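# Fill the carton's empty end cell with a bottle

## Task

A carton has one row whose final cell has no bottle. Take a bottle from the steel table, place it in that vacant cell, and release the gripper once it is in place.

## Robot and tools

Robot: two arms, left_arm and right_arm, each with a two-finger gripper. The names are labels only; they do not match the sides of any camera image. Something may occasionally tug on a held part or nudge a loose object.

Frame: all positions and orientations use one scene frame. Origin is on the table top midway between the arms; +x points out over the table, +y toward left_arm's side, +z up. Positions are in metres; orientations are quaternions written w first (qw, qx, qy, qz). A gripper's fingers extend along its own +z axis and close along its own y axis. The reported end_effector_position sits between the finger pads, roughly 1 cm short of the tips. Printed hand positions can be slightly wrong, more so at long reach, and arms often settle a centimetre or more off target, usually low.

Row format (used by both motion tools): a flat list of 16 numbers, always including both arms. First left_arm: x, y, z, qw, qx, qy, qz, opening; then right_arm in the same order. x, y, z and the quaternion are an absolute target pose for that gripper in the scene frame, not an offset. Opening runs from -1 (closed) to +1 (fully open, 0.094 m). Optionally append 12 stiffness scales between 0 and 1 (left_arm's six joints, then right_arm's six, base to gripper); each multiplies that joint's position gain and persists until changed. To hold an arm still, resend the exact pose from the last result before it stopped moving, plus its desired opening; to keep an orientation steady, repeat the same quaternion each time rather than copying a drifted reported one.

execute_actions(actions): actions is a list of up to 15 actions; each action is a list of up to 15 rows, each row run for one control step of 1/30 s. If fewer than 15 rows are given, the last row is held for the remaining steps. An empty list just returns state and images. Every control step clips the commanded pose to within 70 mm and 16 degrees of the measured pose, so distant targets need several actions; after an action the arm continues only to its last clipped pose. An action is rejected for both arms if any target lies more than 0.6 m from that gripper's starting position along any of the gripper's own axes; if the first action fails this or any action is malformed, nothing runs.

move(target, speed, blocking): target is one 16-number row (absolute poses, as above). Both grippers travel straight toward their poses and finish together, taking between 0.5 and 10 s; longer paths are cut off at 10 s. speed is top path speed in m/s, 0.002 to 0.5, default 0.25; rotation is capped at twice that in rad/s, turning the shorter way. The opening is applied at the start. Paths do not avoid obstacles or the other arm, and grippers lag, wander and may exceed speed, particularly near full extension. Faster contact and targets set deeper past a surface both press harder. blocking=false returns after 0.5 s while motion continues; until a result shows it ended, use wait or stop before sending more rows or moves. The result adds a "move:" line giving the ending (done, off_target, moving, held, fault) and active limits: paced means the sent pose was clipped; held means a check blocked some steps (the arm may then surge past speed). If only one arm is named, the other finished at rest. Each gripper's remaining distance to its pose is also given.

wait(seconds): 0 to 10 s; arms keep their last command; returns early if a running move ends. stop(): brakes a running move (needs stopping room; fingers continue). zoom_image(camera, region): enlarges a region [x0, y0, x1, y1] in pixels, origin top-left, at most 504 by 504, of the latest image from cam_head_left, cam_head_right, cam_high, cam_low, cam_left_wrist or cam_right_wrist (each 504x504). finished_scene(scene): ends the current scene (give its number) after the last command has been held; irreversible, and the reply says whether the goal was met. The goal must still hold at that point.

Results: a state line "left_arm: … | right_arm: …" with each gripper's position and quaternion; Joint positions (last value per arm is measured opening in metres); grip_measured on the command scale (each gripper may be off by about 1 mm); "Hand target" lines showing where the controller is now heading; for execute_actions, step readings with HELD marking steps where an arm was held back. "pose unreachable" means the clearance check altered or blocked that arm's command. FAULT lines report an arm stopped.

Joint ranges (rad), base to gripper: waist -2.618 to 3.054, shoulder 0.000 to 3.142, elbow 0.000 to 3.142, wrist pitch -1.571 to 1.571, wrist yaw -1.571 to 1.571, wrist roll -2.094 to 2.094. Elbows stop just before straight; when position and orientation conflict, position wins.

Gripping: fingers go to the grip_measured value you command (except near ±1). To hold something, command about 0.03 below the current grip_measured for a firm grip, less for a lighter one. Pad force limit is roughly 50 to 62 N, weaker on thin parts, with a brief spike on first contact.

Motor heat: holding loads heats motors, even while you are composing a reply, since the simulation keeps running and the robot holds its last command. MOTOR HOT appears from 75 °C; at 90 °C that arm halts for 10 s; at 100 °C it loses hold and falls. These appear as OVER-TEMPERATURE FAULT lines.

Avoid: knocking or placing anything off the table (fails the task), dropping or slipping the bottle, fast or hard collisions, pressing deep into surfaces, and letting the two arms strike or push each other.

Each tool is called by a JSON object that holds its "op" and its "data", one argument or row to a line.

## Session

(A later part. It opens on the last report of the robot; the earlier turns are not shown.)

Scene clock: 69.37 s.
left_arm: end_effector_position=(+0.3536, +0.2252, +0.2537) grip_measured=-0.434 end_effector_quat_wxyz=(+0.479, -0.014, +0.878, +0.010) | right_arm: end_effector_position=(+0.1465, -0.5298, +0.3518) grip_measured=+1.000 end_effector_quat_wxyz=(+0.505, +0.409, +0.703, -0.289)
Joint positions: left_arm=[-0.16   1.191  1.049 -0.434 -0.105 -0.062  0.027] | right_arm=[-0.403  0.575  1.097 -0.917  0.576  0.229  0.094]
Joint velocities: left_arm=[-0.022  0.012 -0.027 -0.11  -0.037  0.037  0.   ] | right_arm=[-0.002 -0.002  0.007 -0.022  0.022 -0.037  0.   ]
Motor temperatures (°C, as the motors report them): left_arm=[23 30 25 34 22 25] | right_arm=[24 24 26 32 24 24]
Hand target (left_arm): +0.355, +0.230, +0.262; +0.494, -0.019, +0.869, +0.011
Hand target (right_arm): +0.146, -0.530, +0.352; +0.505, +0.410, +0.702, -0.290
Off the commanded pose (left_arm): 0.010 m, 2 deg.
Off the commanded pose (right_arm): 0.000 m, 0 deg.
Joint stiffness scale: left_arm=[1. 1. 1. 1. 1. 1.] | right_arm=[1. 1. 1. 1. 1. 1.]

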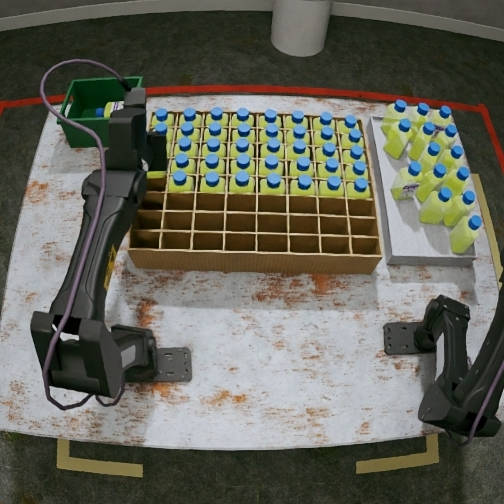

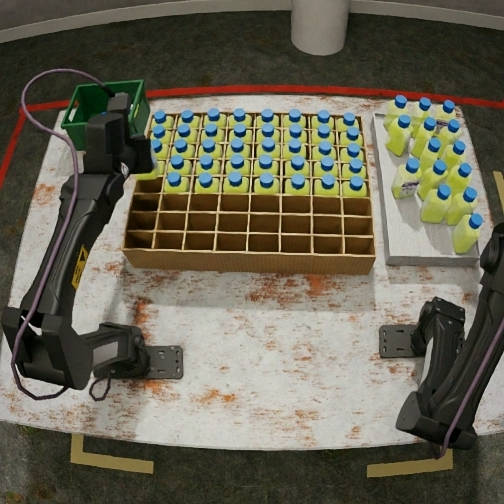

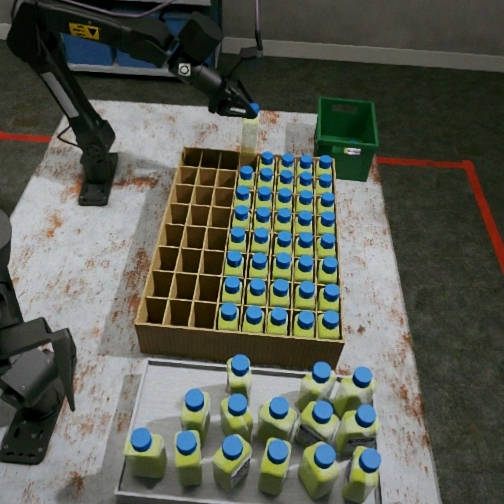

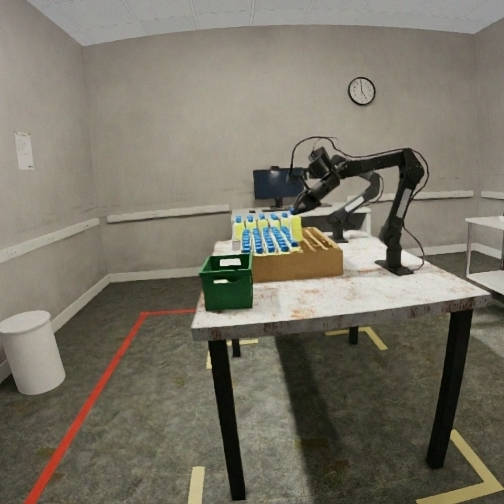

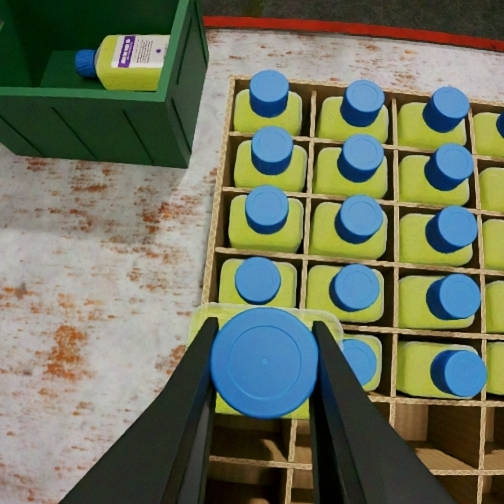

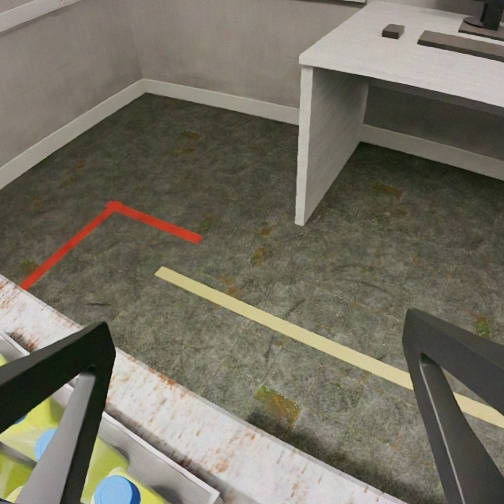

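{"op": "move", "data": {
  "target": [0.355, 0.231, 0.228, 0.4946, -0.0190, 0.8689, 0.0108, -0.47, 0.1461, -0.53, 0.3519, 0.505, 0.41, 0.702, -0.29, 1.0],
  "speed": 0.04
}}

{"op": "zoom_image", "data": {
  "camera": "cam_high",
  "region": [180, 90, 300, 190]
}}

{"op": "zoom_image", "data": {
  "camera": "cam_low",
  "region": [240, 170, 360, 280]
}}

Scene clock: 71.13 s.
left_arm: end_effector_position=(+0.3539, +0.2275, +0.2176) grip_measured=-0.434 end_effector_quat_wxyz=(+0.476, -0.017, +0.879, +0.011) | right_arm: end_effector_position=(+0.1465, -0.5298, +0.3518) grip_measured=+1.000 end_effector_quat_wxyz=(+0.505, +0.409, +0.703, -0.289)
Joint positions: left_arm=[-0.153  1.191  0.911 -0.301 -0.101 -0.062  0.027] | right_arm=[-0.403  0.575  1.097 -0.917  0.576  0.229  0.094]
Joint velocities: left_arm=[ 0.007 -0.007 -0.002  0.066 -0.022  0.022 -0.   ] | right_arm=[-0.007  0.002 -0.002  0.007 -0.022 -0.066  0.   ]
Motor temperatures (°C, as the motors report them): left_arm=[23 29 25 35 22 25] | right_arm=[24 24 26 32 24 24]
Hand target (left_arm): +0.355, +0.231, +0.228; +0.494, -0.019, +0.869, +0.011
Hand target (right_arm): +0.146, -0.530, +0.352; +0.505, +0.410, +0.702, -0.290
Off the commanded pose (left_arm): 0.011 m, 2 deg.
Off the commanded pose (right_arm): 0.000 m, 0 deg.
Joint stiffness scale: left_arm=[1. 1. 1. 1. 1. 1.] | right_arm=[1. 1. 1. 1. 1. 1.]
move: off_target (left_arm)

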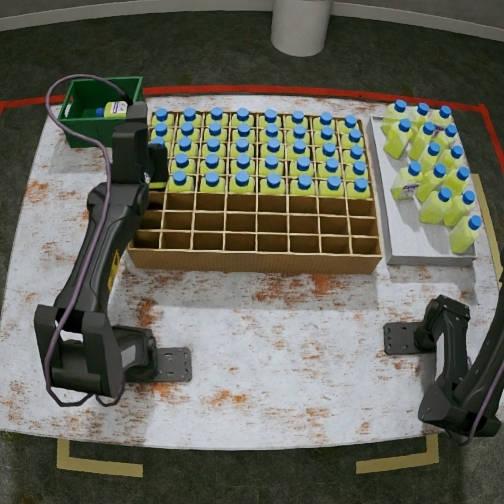

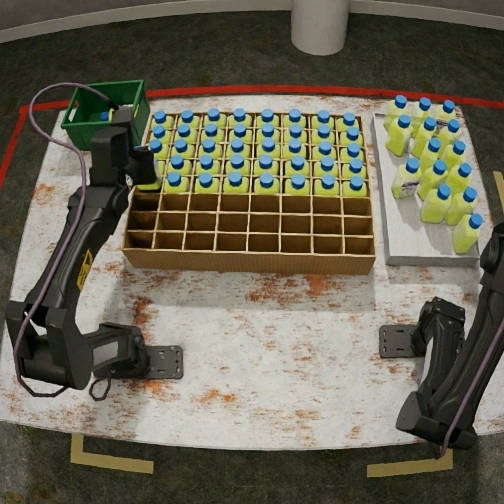

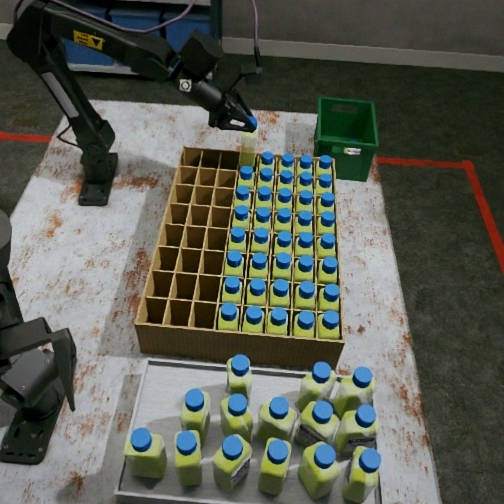

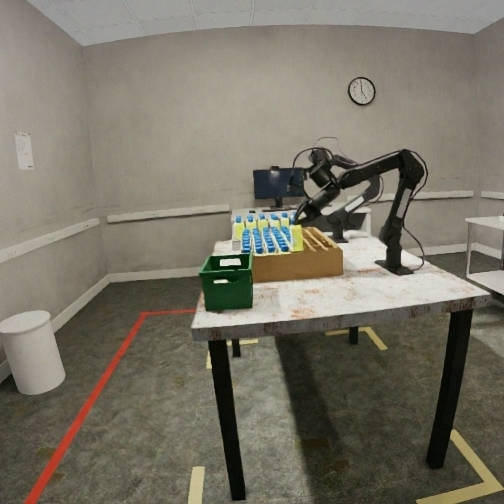

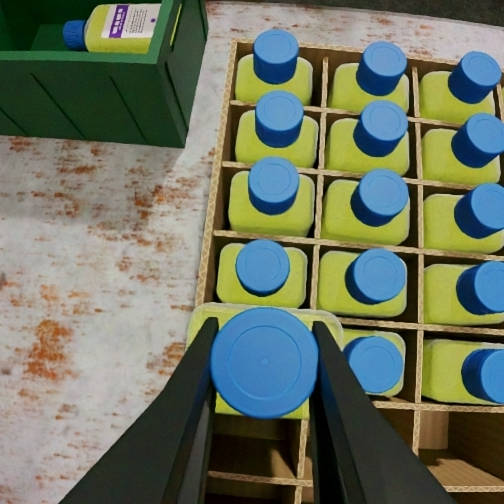

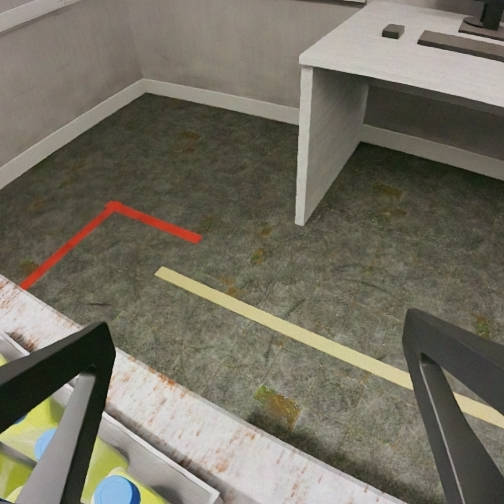

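Region (180, 90, 300, 190) of cam_high's 504x504 image, scaled by 4.200, with more detail than that image has.

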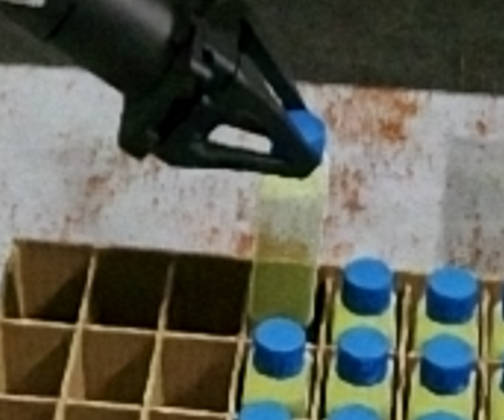

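Region (240, 170, 360, 280) of cam_low's 504x504 image, scaled by 4.200, with more detail than that image has; it fills the top 462 rows of this view, and the rest is white.

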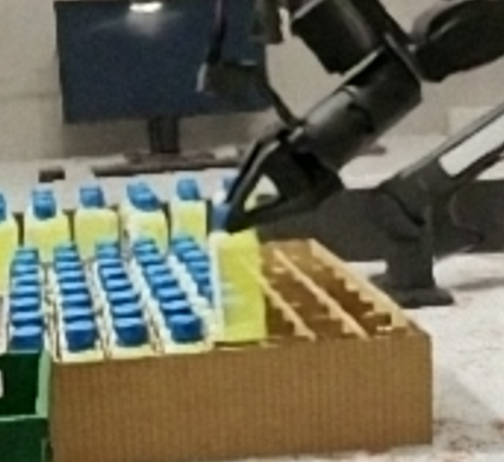

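{"op": "move", "data": {
  "target": [0.355, 0.231, 0.172, 0.4946, -0.0190, 0.8689, 0.0108, -0.47, 0.1461, -0.53, 0.3519, 0.505, 0.41, 0.702, -0.29, 1.0],
  "speed": 0.04
}}

{"op": "zoom_image", "data": {
  "camera": "cam_high",
  "region": [180, 90, 300, 190]
}}

{"op": "zoom_image", "data": {
  "camera": "cam_low",
  "region": [240, 170, 360, 280]
}}

Scene clock: 73.23 s.
left_arm: end_effector_position=(+0.3530, +0.2277, +0.1701) grip_measured=-0.434 end_effector_quat_wxyz=(+0.486, -0.017, +0.874, +0.011) | right_arm: end_effector_position=(+0.1465, -0.5298, +0.3518) grip_measured=+1.000 end_effector_quat_wxyz=(+0.505, +0.409, +0.703, -0.289)
Joint positions: left_arm=[-0.153  1.208  0.711 -0.063 -0.102 -0.06   0.027] | right_arm=[-0.403  0.575  1.097 -0.917  0.576  0.229  0.094]
Joint velocities: left_arm=[-0.002  0.007 -0.002  0.007  0.037 -0.051 -0.001] | right_arm=[-0.007  0.002  0.017 -0.051 -0.051 -0.051  0.   ]
Motor temperatures (°C, as the motors report them): left_arm=[23 29 25 35 22 25] | right_arm=[24 24 26 32 24 24]
Hand target (left_arm): +0.356, +0.231, +0.172; +0.494, -0.019, +0.869, +0.011
Hand target (right_arm): +0.146, -0.530, +0.352; +0.505, +0.410, +0.702, -0.290
Off the commanded pose (left_arm): 0.004 m, 1 deg.
Off the commanded pose (right_arm): 0.000 m, 0 deg.
Joint stiffness scale: left_arm=[1. 1. 1. 1. 1. 1.] | right_arm=[1. 1. 1. 1. 1. 1.]
move: done

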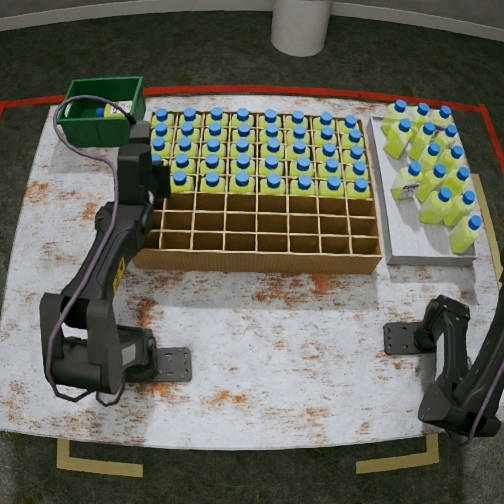

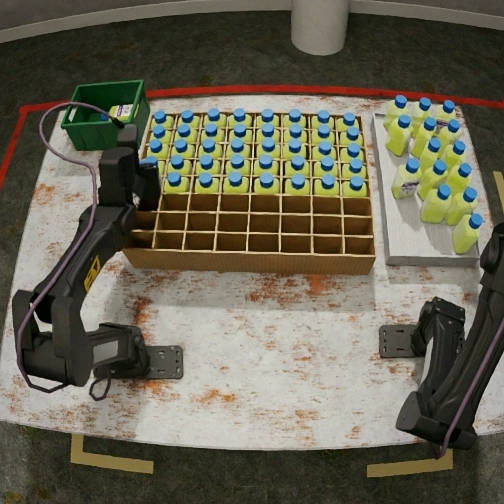

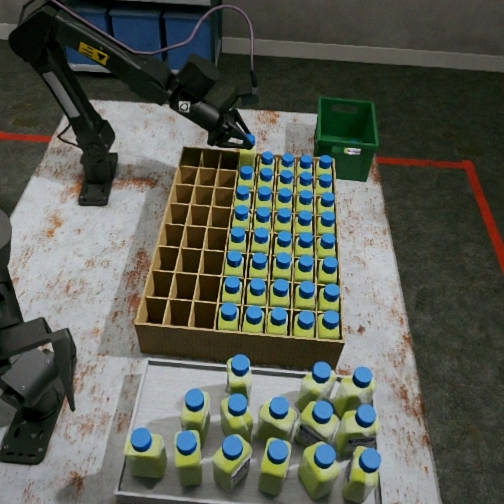

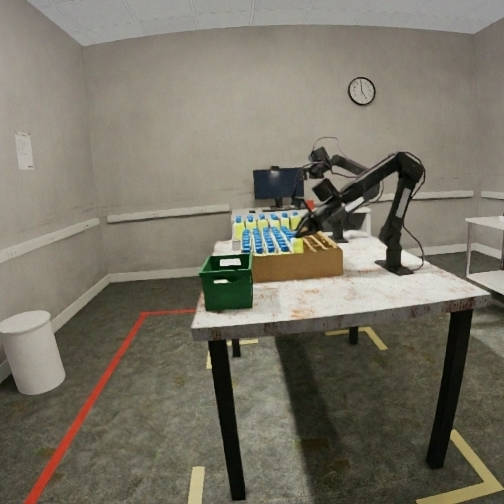

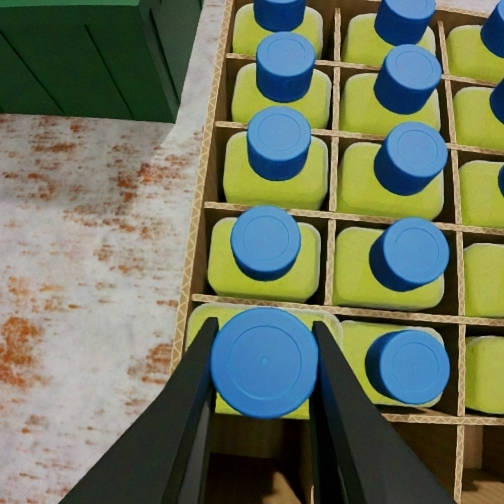

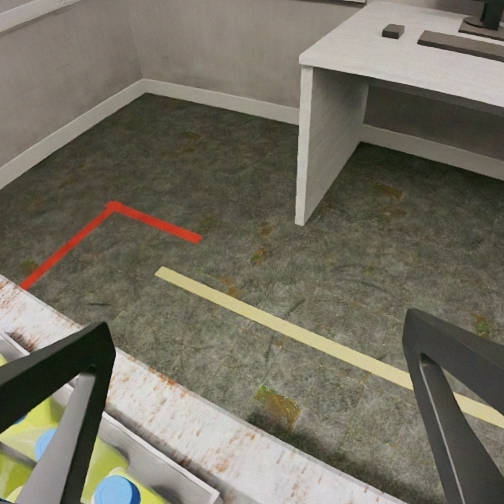

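Region (180, 90, 300, 190) of cam_high's 504x504 image, scaled by 4.200, with more detail than that image has.

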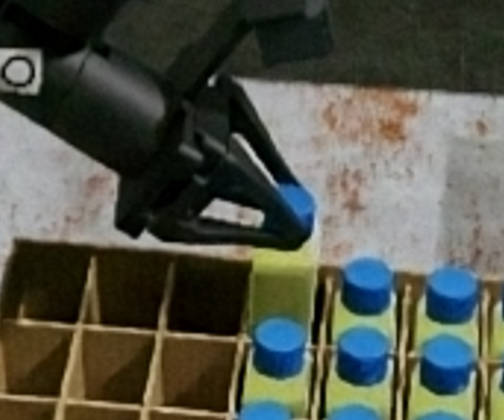

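Region (240, 170, 360, 280) of cam_low's 504x504 image, scaled by 4.200, with more detail than that image has; it fills the top 462 rows of this view, and the rest is white.

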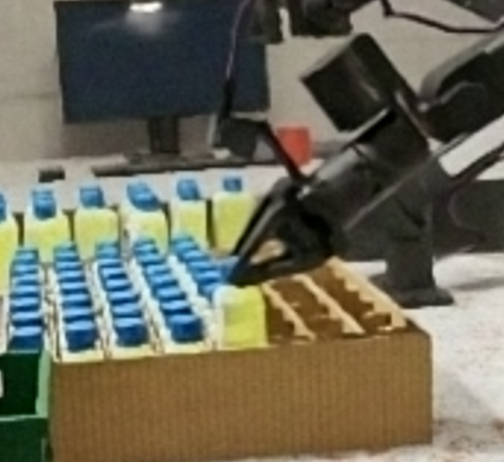

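{"op": "move", "data": {
  "target": [0.355, 0.231, 0.138, 0.4946, -0.0190, 0.8689, 0.0108, -0.47, 0.1461, -0.53, 0.3519, 0.505, 0.41, 0.702, -0.29, 1.0],
  "speed": 0.03
}}

{"op": "zoom_image", "data": {
  "camera": "cam_high",
  "region": [180, 90, 300, 190]
}}

{"op": "zoom_image", "data": {
  "camera": "cam_low",
  "region": [240, 170, 360, 280]
}}

Scene clock: 76.37 s.
left_arm: end_effector_position=(+0.3537, +0.2277, +0.1375) grip_measured=-0.434 end_effector_quat_wxyz=(+0.488, -0.017, +0.873, +0.011) | right_arm: end_effector_position=(+0.1465, -0.5298, +0.3518) grip_measured=+1.000 end_effector_quat_wxyz=(+0.505, +0.409, +0.703, -0.289)
Joint positions: left_arm=[-0.153  1.262  0.604  0.104 -0.102 -0.06   0.027] | right_arm=[-0.403  0.575  1.097 -0.917  0.576  0.229  0.094]
Joint velocities: left_arm=[-0.007 -0.007 -0.012  0.007  0.007 -0.037  0.   ] | right_arm=[ 0.002 -0.002 -0.007 -0.051 -0.037  0.037  0.   ]
Motor temperatures (°C, as the motors report them): left_arm=[23 28 25 35 22 25] | right_arm=[24 24 26 32 24 24]
Hand target (left_arm): +0.356, +0.231, +0.138; +0.494, -0.019, +0.869, +0.011
Hand target (right_arm): +0.146, -0.530, +0.352; +0.505, +0.410, +0.702, -0.290
Off the commanded pose (left_arm): 0.004 m, 1 deg.
Off the commanded pose (right_arm): 0.000 m, 0 deg.
Joint stiffness scale: left_arm=[1. 1. 1. 1. 1. 1.] | right_arm=[1. 1. 1. 1. 1. 1.]
move: done

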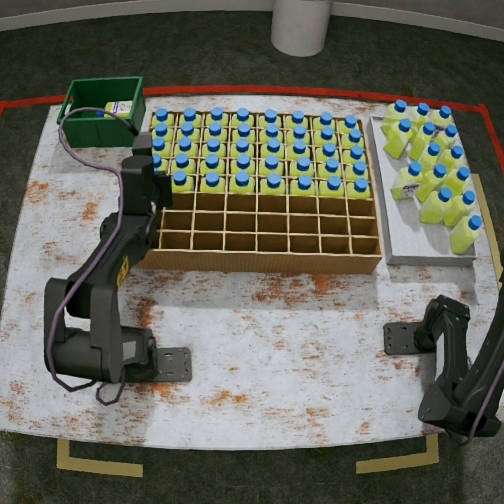

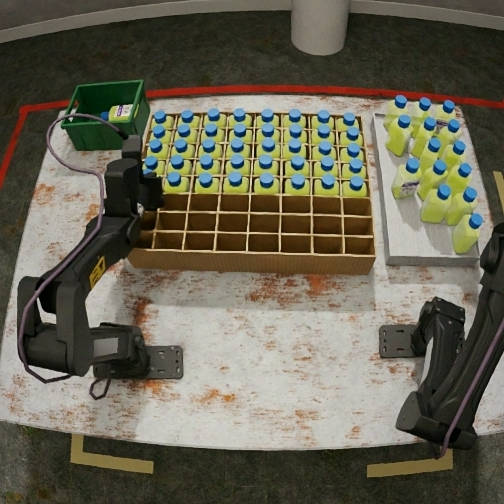

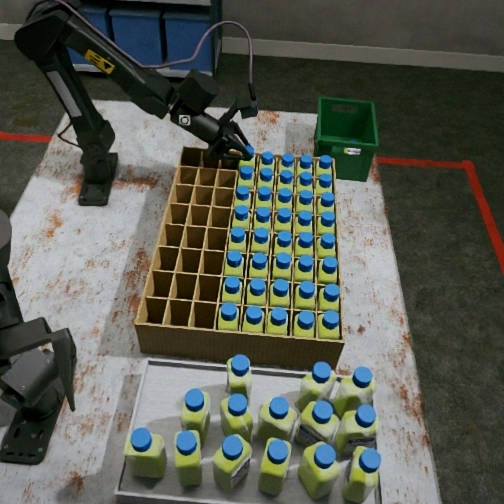

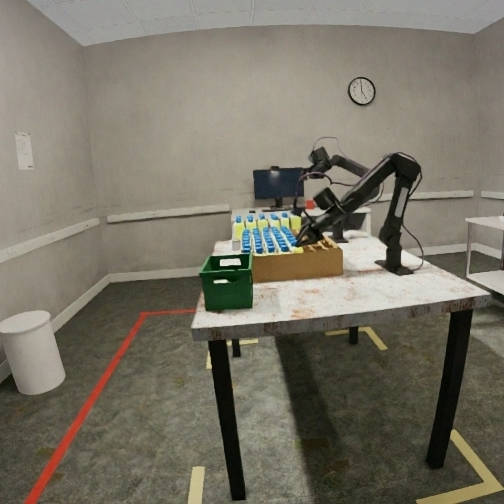

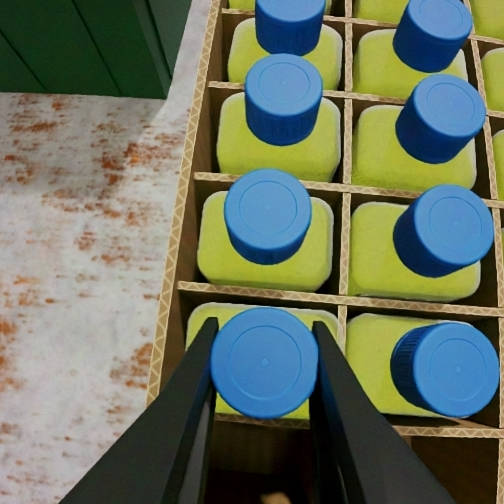

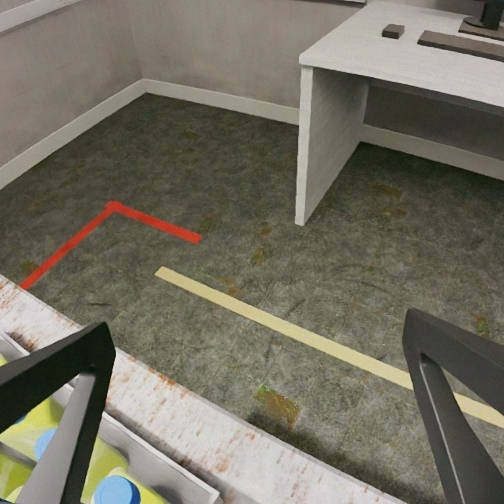

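Region (180, 90, 300, 190) of cam_high's 504x504 image, scaled by 4.200, with more detail than that image has.

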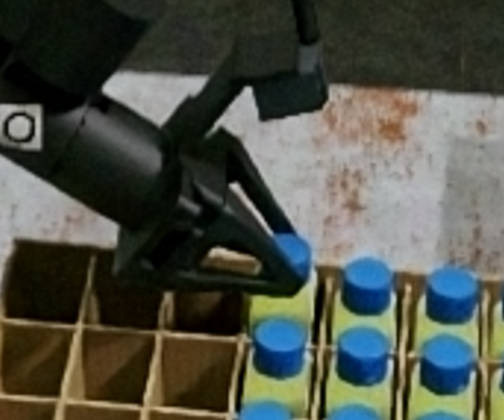

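Region (240, 170, 360, 280) of cam_low's 504x504 image, scaled by 4.200, with more detail than that image has; it fills the top 462 rows of this view, and the rest is white.

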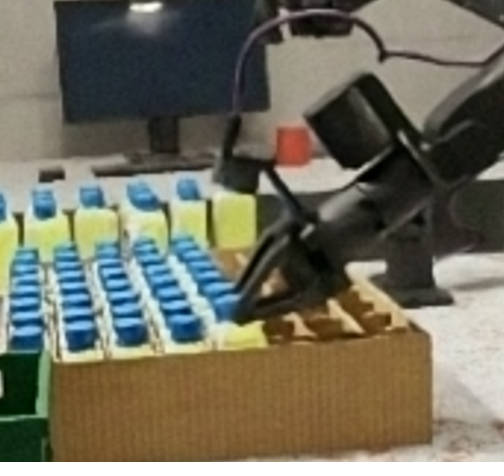

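{"op": "move", "data": {
  "target": [0.355, 0.231, 0.128, 0.4946, -0.0190, 0.8689, 0.0108, -0.47, 0.1461, -0.53, 0.3519, 0.505, 0.41, 0.702, -0.29, 1.0],
  "speed": 0.02
}}

{"op": "zoom_image", "data": {
  "camera": "cam_high",
  "region": [180, 90, 300, 190]
}}

{"op": "zoom_image", "data": {
  "camera": "cam_low",
  "region": [240, 170, 360, 280]
}}

Scene clock: 78.00 s.
left_arm: end_effector_position=(+0.3536, +0.2277, +0.1285) grip_measured=-0.434 end_effector_quat_wxyz=(+0.489, -0.017, +0.872, +0.011) | right_arm: end_effector_position=(+0.1465, -0.5298, +0.3518) grip_measured=+1.000 end_effector_quat_wxyz=(+0.505, +0.409, +0.703, -0.289)
Joint positions: left_arm=[-0.153  1.281  0.574  0.156 -0.102 -0.06   0.027] | right_arm=[-0.403  0.575  1.097 -0.917  0.576  0.229  0.094]
Joint velocities: left_arm=[-0.002  0.007 -0.017  0.022  0.037 -0.051  0.   ] | right_arm=[-0.012 -0.007 -0.012 -0.022 -0.007 -0.022  0.   ]
Motor temperatures (°C, as the motors report them): left_arm=[23 28 25 35 22 25] | right_arm=[24 24 26 32 24 24]
Hand target (left_arm): +0.355, +0.231, +0.128; +0.494, -0.019, +0.869, +0.011
Hand target (right_arm): +0.146, -0.530, +0.352; +0.505, +0.410, +0.702, -0.290
Off the commanded pose (left_arm): 0.004 m, 1 deg.
Off the commanded pose (right_arm): 0.000 m, 0 deg.
Joint stiffness scale: left_arm=[1. 1. 1. 1. 1. 1.] | right_arm=[1. 1. 1. 1. 1. 1.]
move: done

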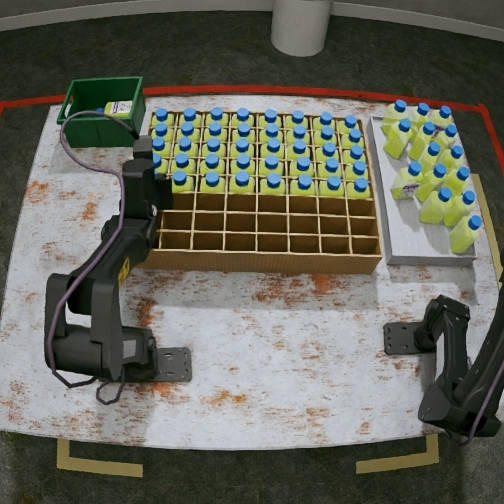

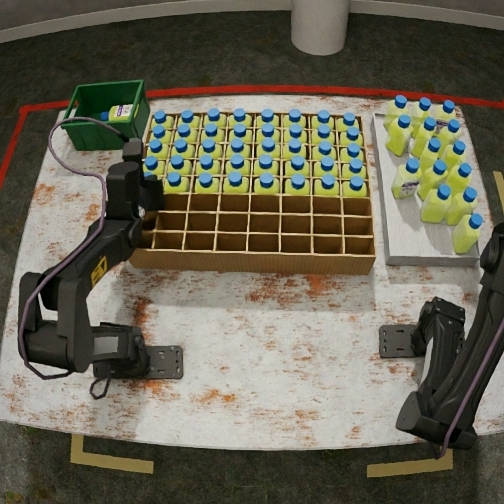

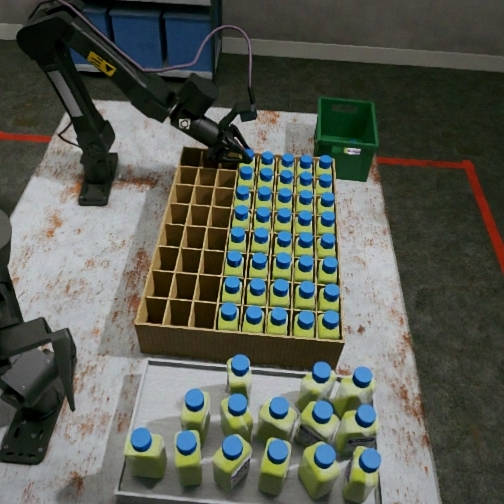

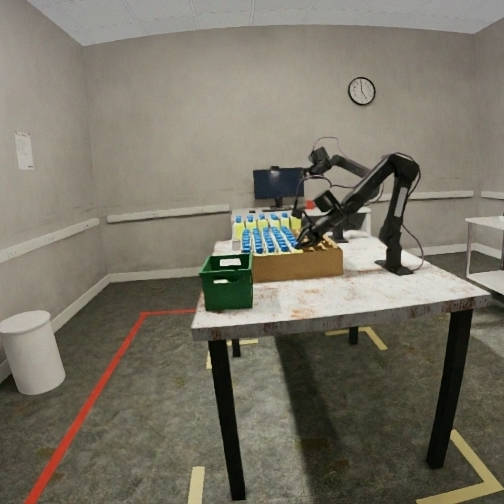

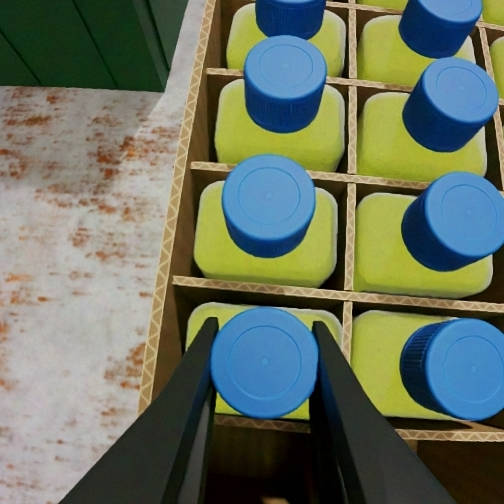

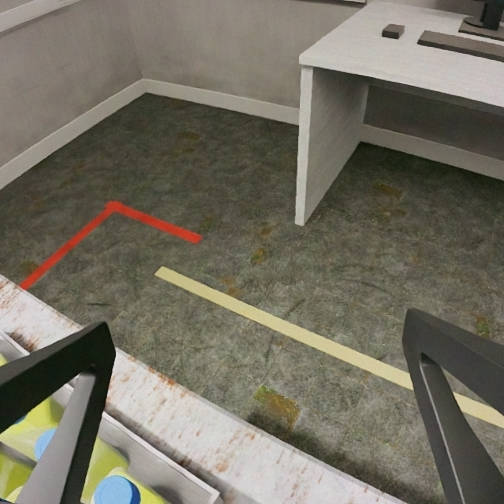

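Region (180, 90, 300, 190) of cam_high's 504x504 image, scaled by 4.200, with more detail than that image has.

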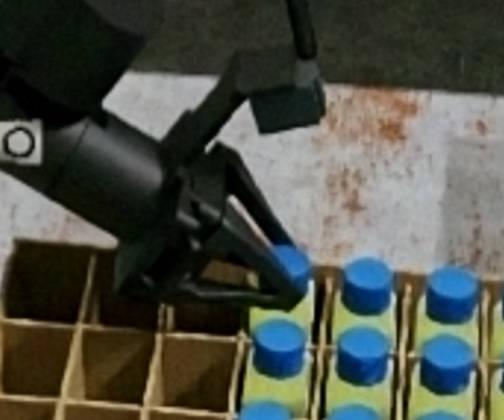

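Region (240, 170, 360, 280) of cam_low's 504x504 image, scaled by 4.200, with more detail than that image has; it fills the top 462 rows of this view, and the rest is white.

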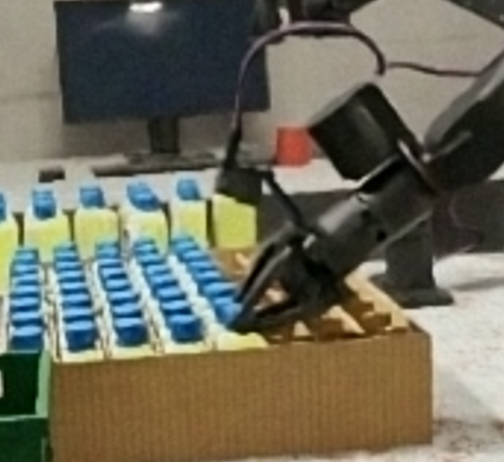

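{"op": "move", "data": {
  "target": [0.355, 0.231, 0.1235, 0.4946, -0.0190, 0.8689, 0.0108, -0.47, 0.1461, -0.53, 0.3519, 0.505, 0.41, 0.702, -0.29, 1.0],
  "speed": 0.01
}}

{"op": "zoom_image", "data": {
  "camera": "cam_high",
  "region": [180, 90, 300, 190]
}}

{"op": "zoom_image", "data": {
  "camera": "cam_low",
  "region": [240, 170, 360, 280]
}}

Scene clock: 79.60 s.
left_arm: end_effector_position=(+0.3536, +0.2277, +0.1239) grip_measured=-0.434 end_effector_quat_wxyz=(+0.489, -0.017, +0.872, +0.011) | right_arm: end_effector_position=(+0.1465, -0.5298, +0.3518) grip_measured=+1.000 end_effector_quat_wxyz=(+0.505, +0.409, +0.703, -0.289)
Joint positions: left_arm=[-0.153  1.292  0.561  0.18  -0.102 -0.06   0.027] | right_arm=[-0.403  0.575  1.097 -0.917  0.576  0.229  0.094]
Joint velocities: left_arm=[-0.007 -0.012  0.002 -0.081 -0.007 -0.022  0.001] | right_arm=[ 0.022 -0.007  0.012  0.037  0.081 -0.095  0.   ]
Motor temperatures (°C, as the motors report them): left_arm=[23 28 25 35 22 25] | right_arm=[24 24 26 32 24 24]
Hand target (left_arm): +0.355, +0.231, +0.123; +0.494, -0.019, +0.869, +0.011
Hand target (right_arm): +0.146, -0.530, +0.352; +0.505, +0.410, +0.702, -0.290
Off the commanded pose (left_arm): 0.004 m, 1 deg.
Off the commanded pose (right_arm): 0.000 m, 0 deg.
Joint stiffness scale: left_arm=[1. 1. 1. 1. 1. 1.] | right_arm=[1. 1. 1. 1. 1. 1.]
move: done

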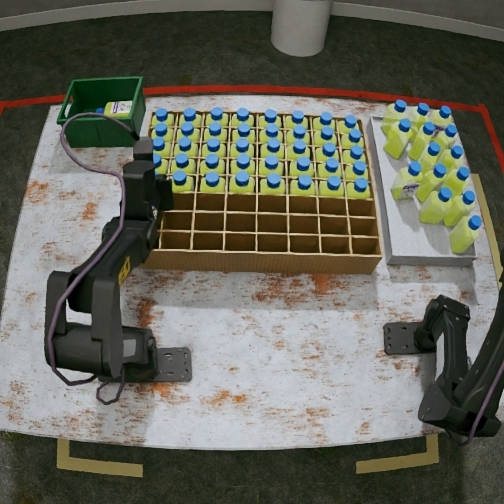

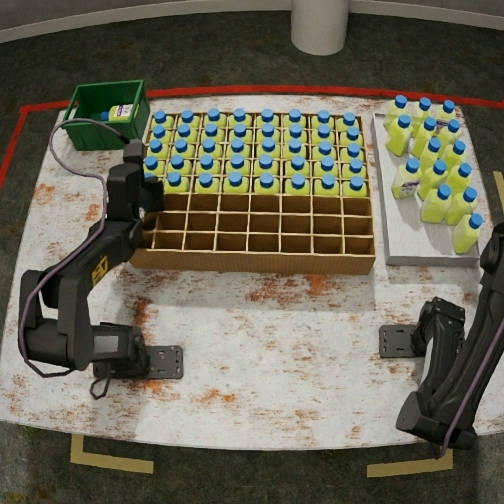

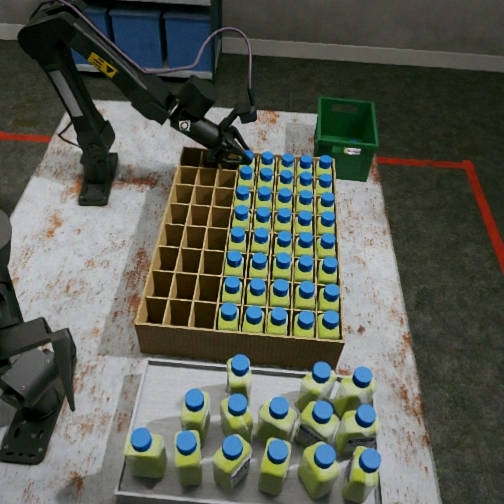

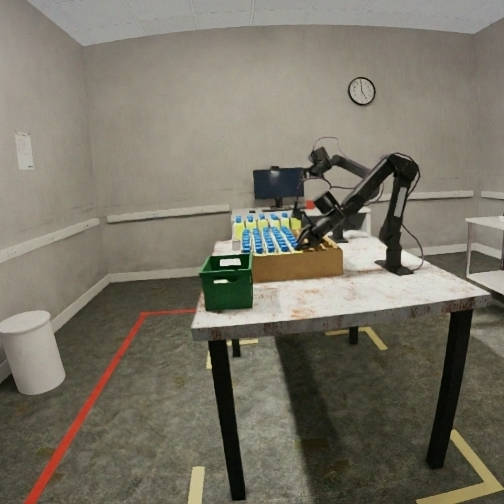

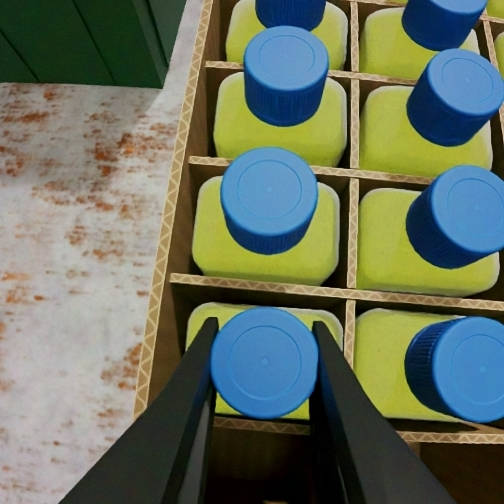

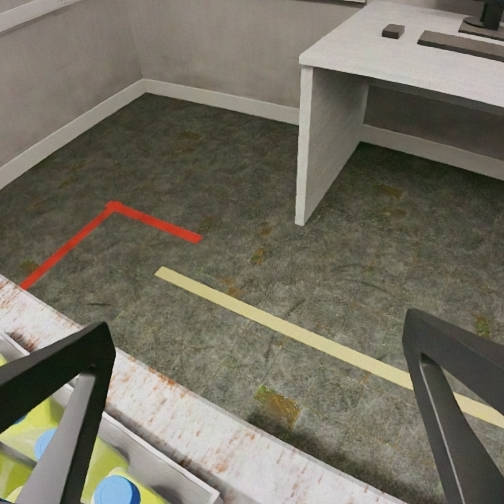

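Region (180, 90, 300, 190) of cam_high's 504x504 image, scaled by 4.200, with more detail than that image has.

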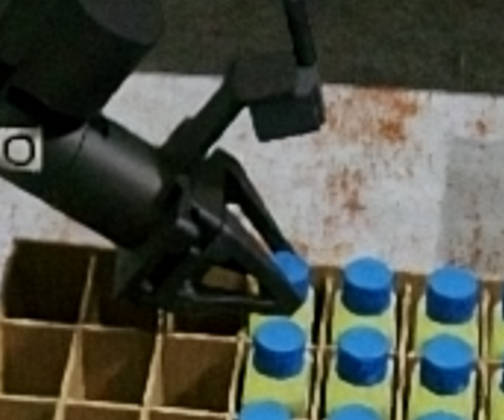

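Region (240, 170, 360, 280) of cam_low's 504x504 image, scaled by 4.200, with more detail than that image has; it fills the top 462 rows of this view, and the rest is white.

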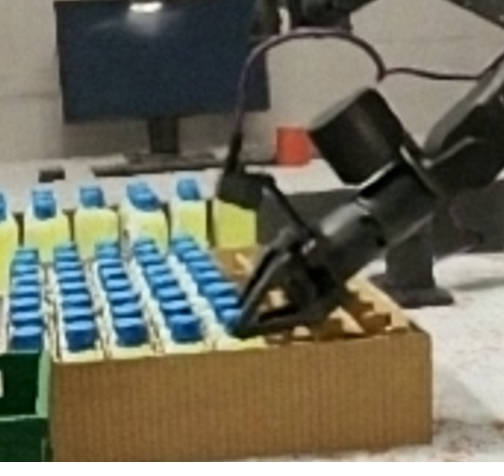

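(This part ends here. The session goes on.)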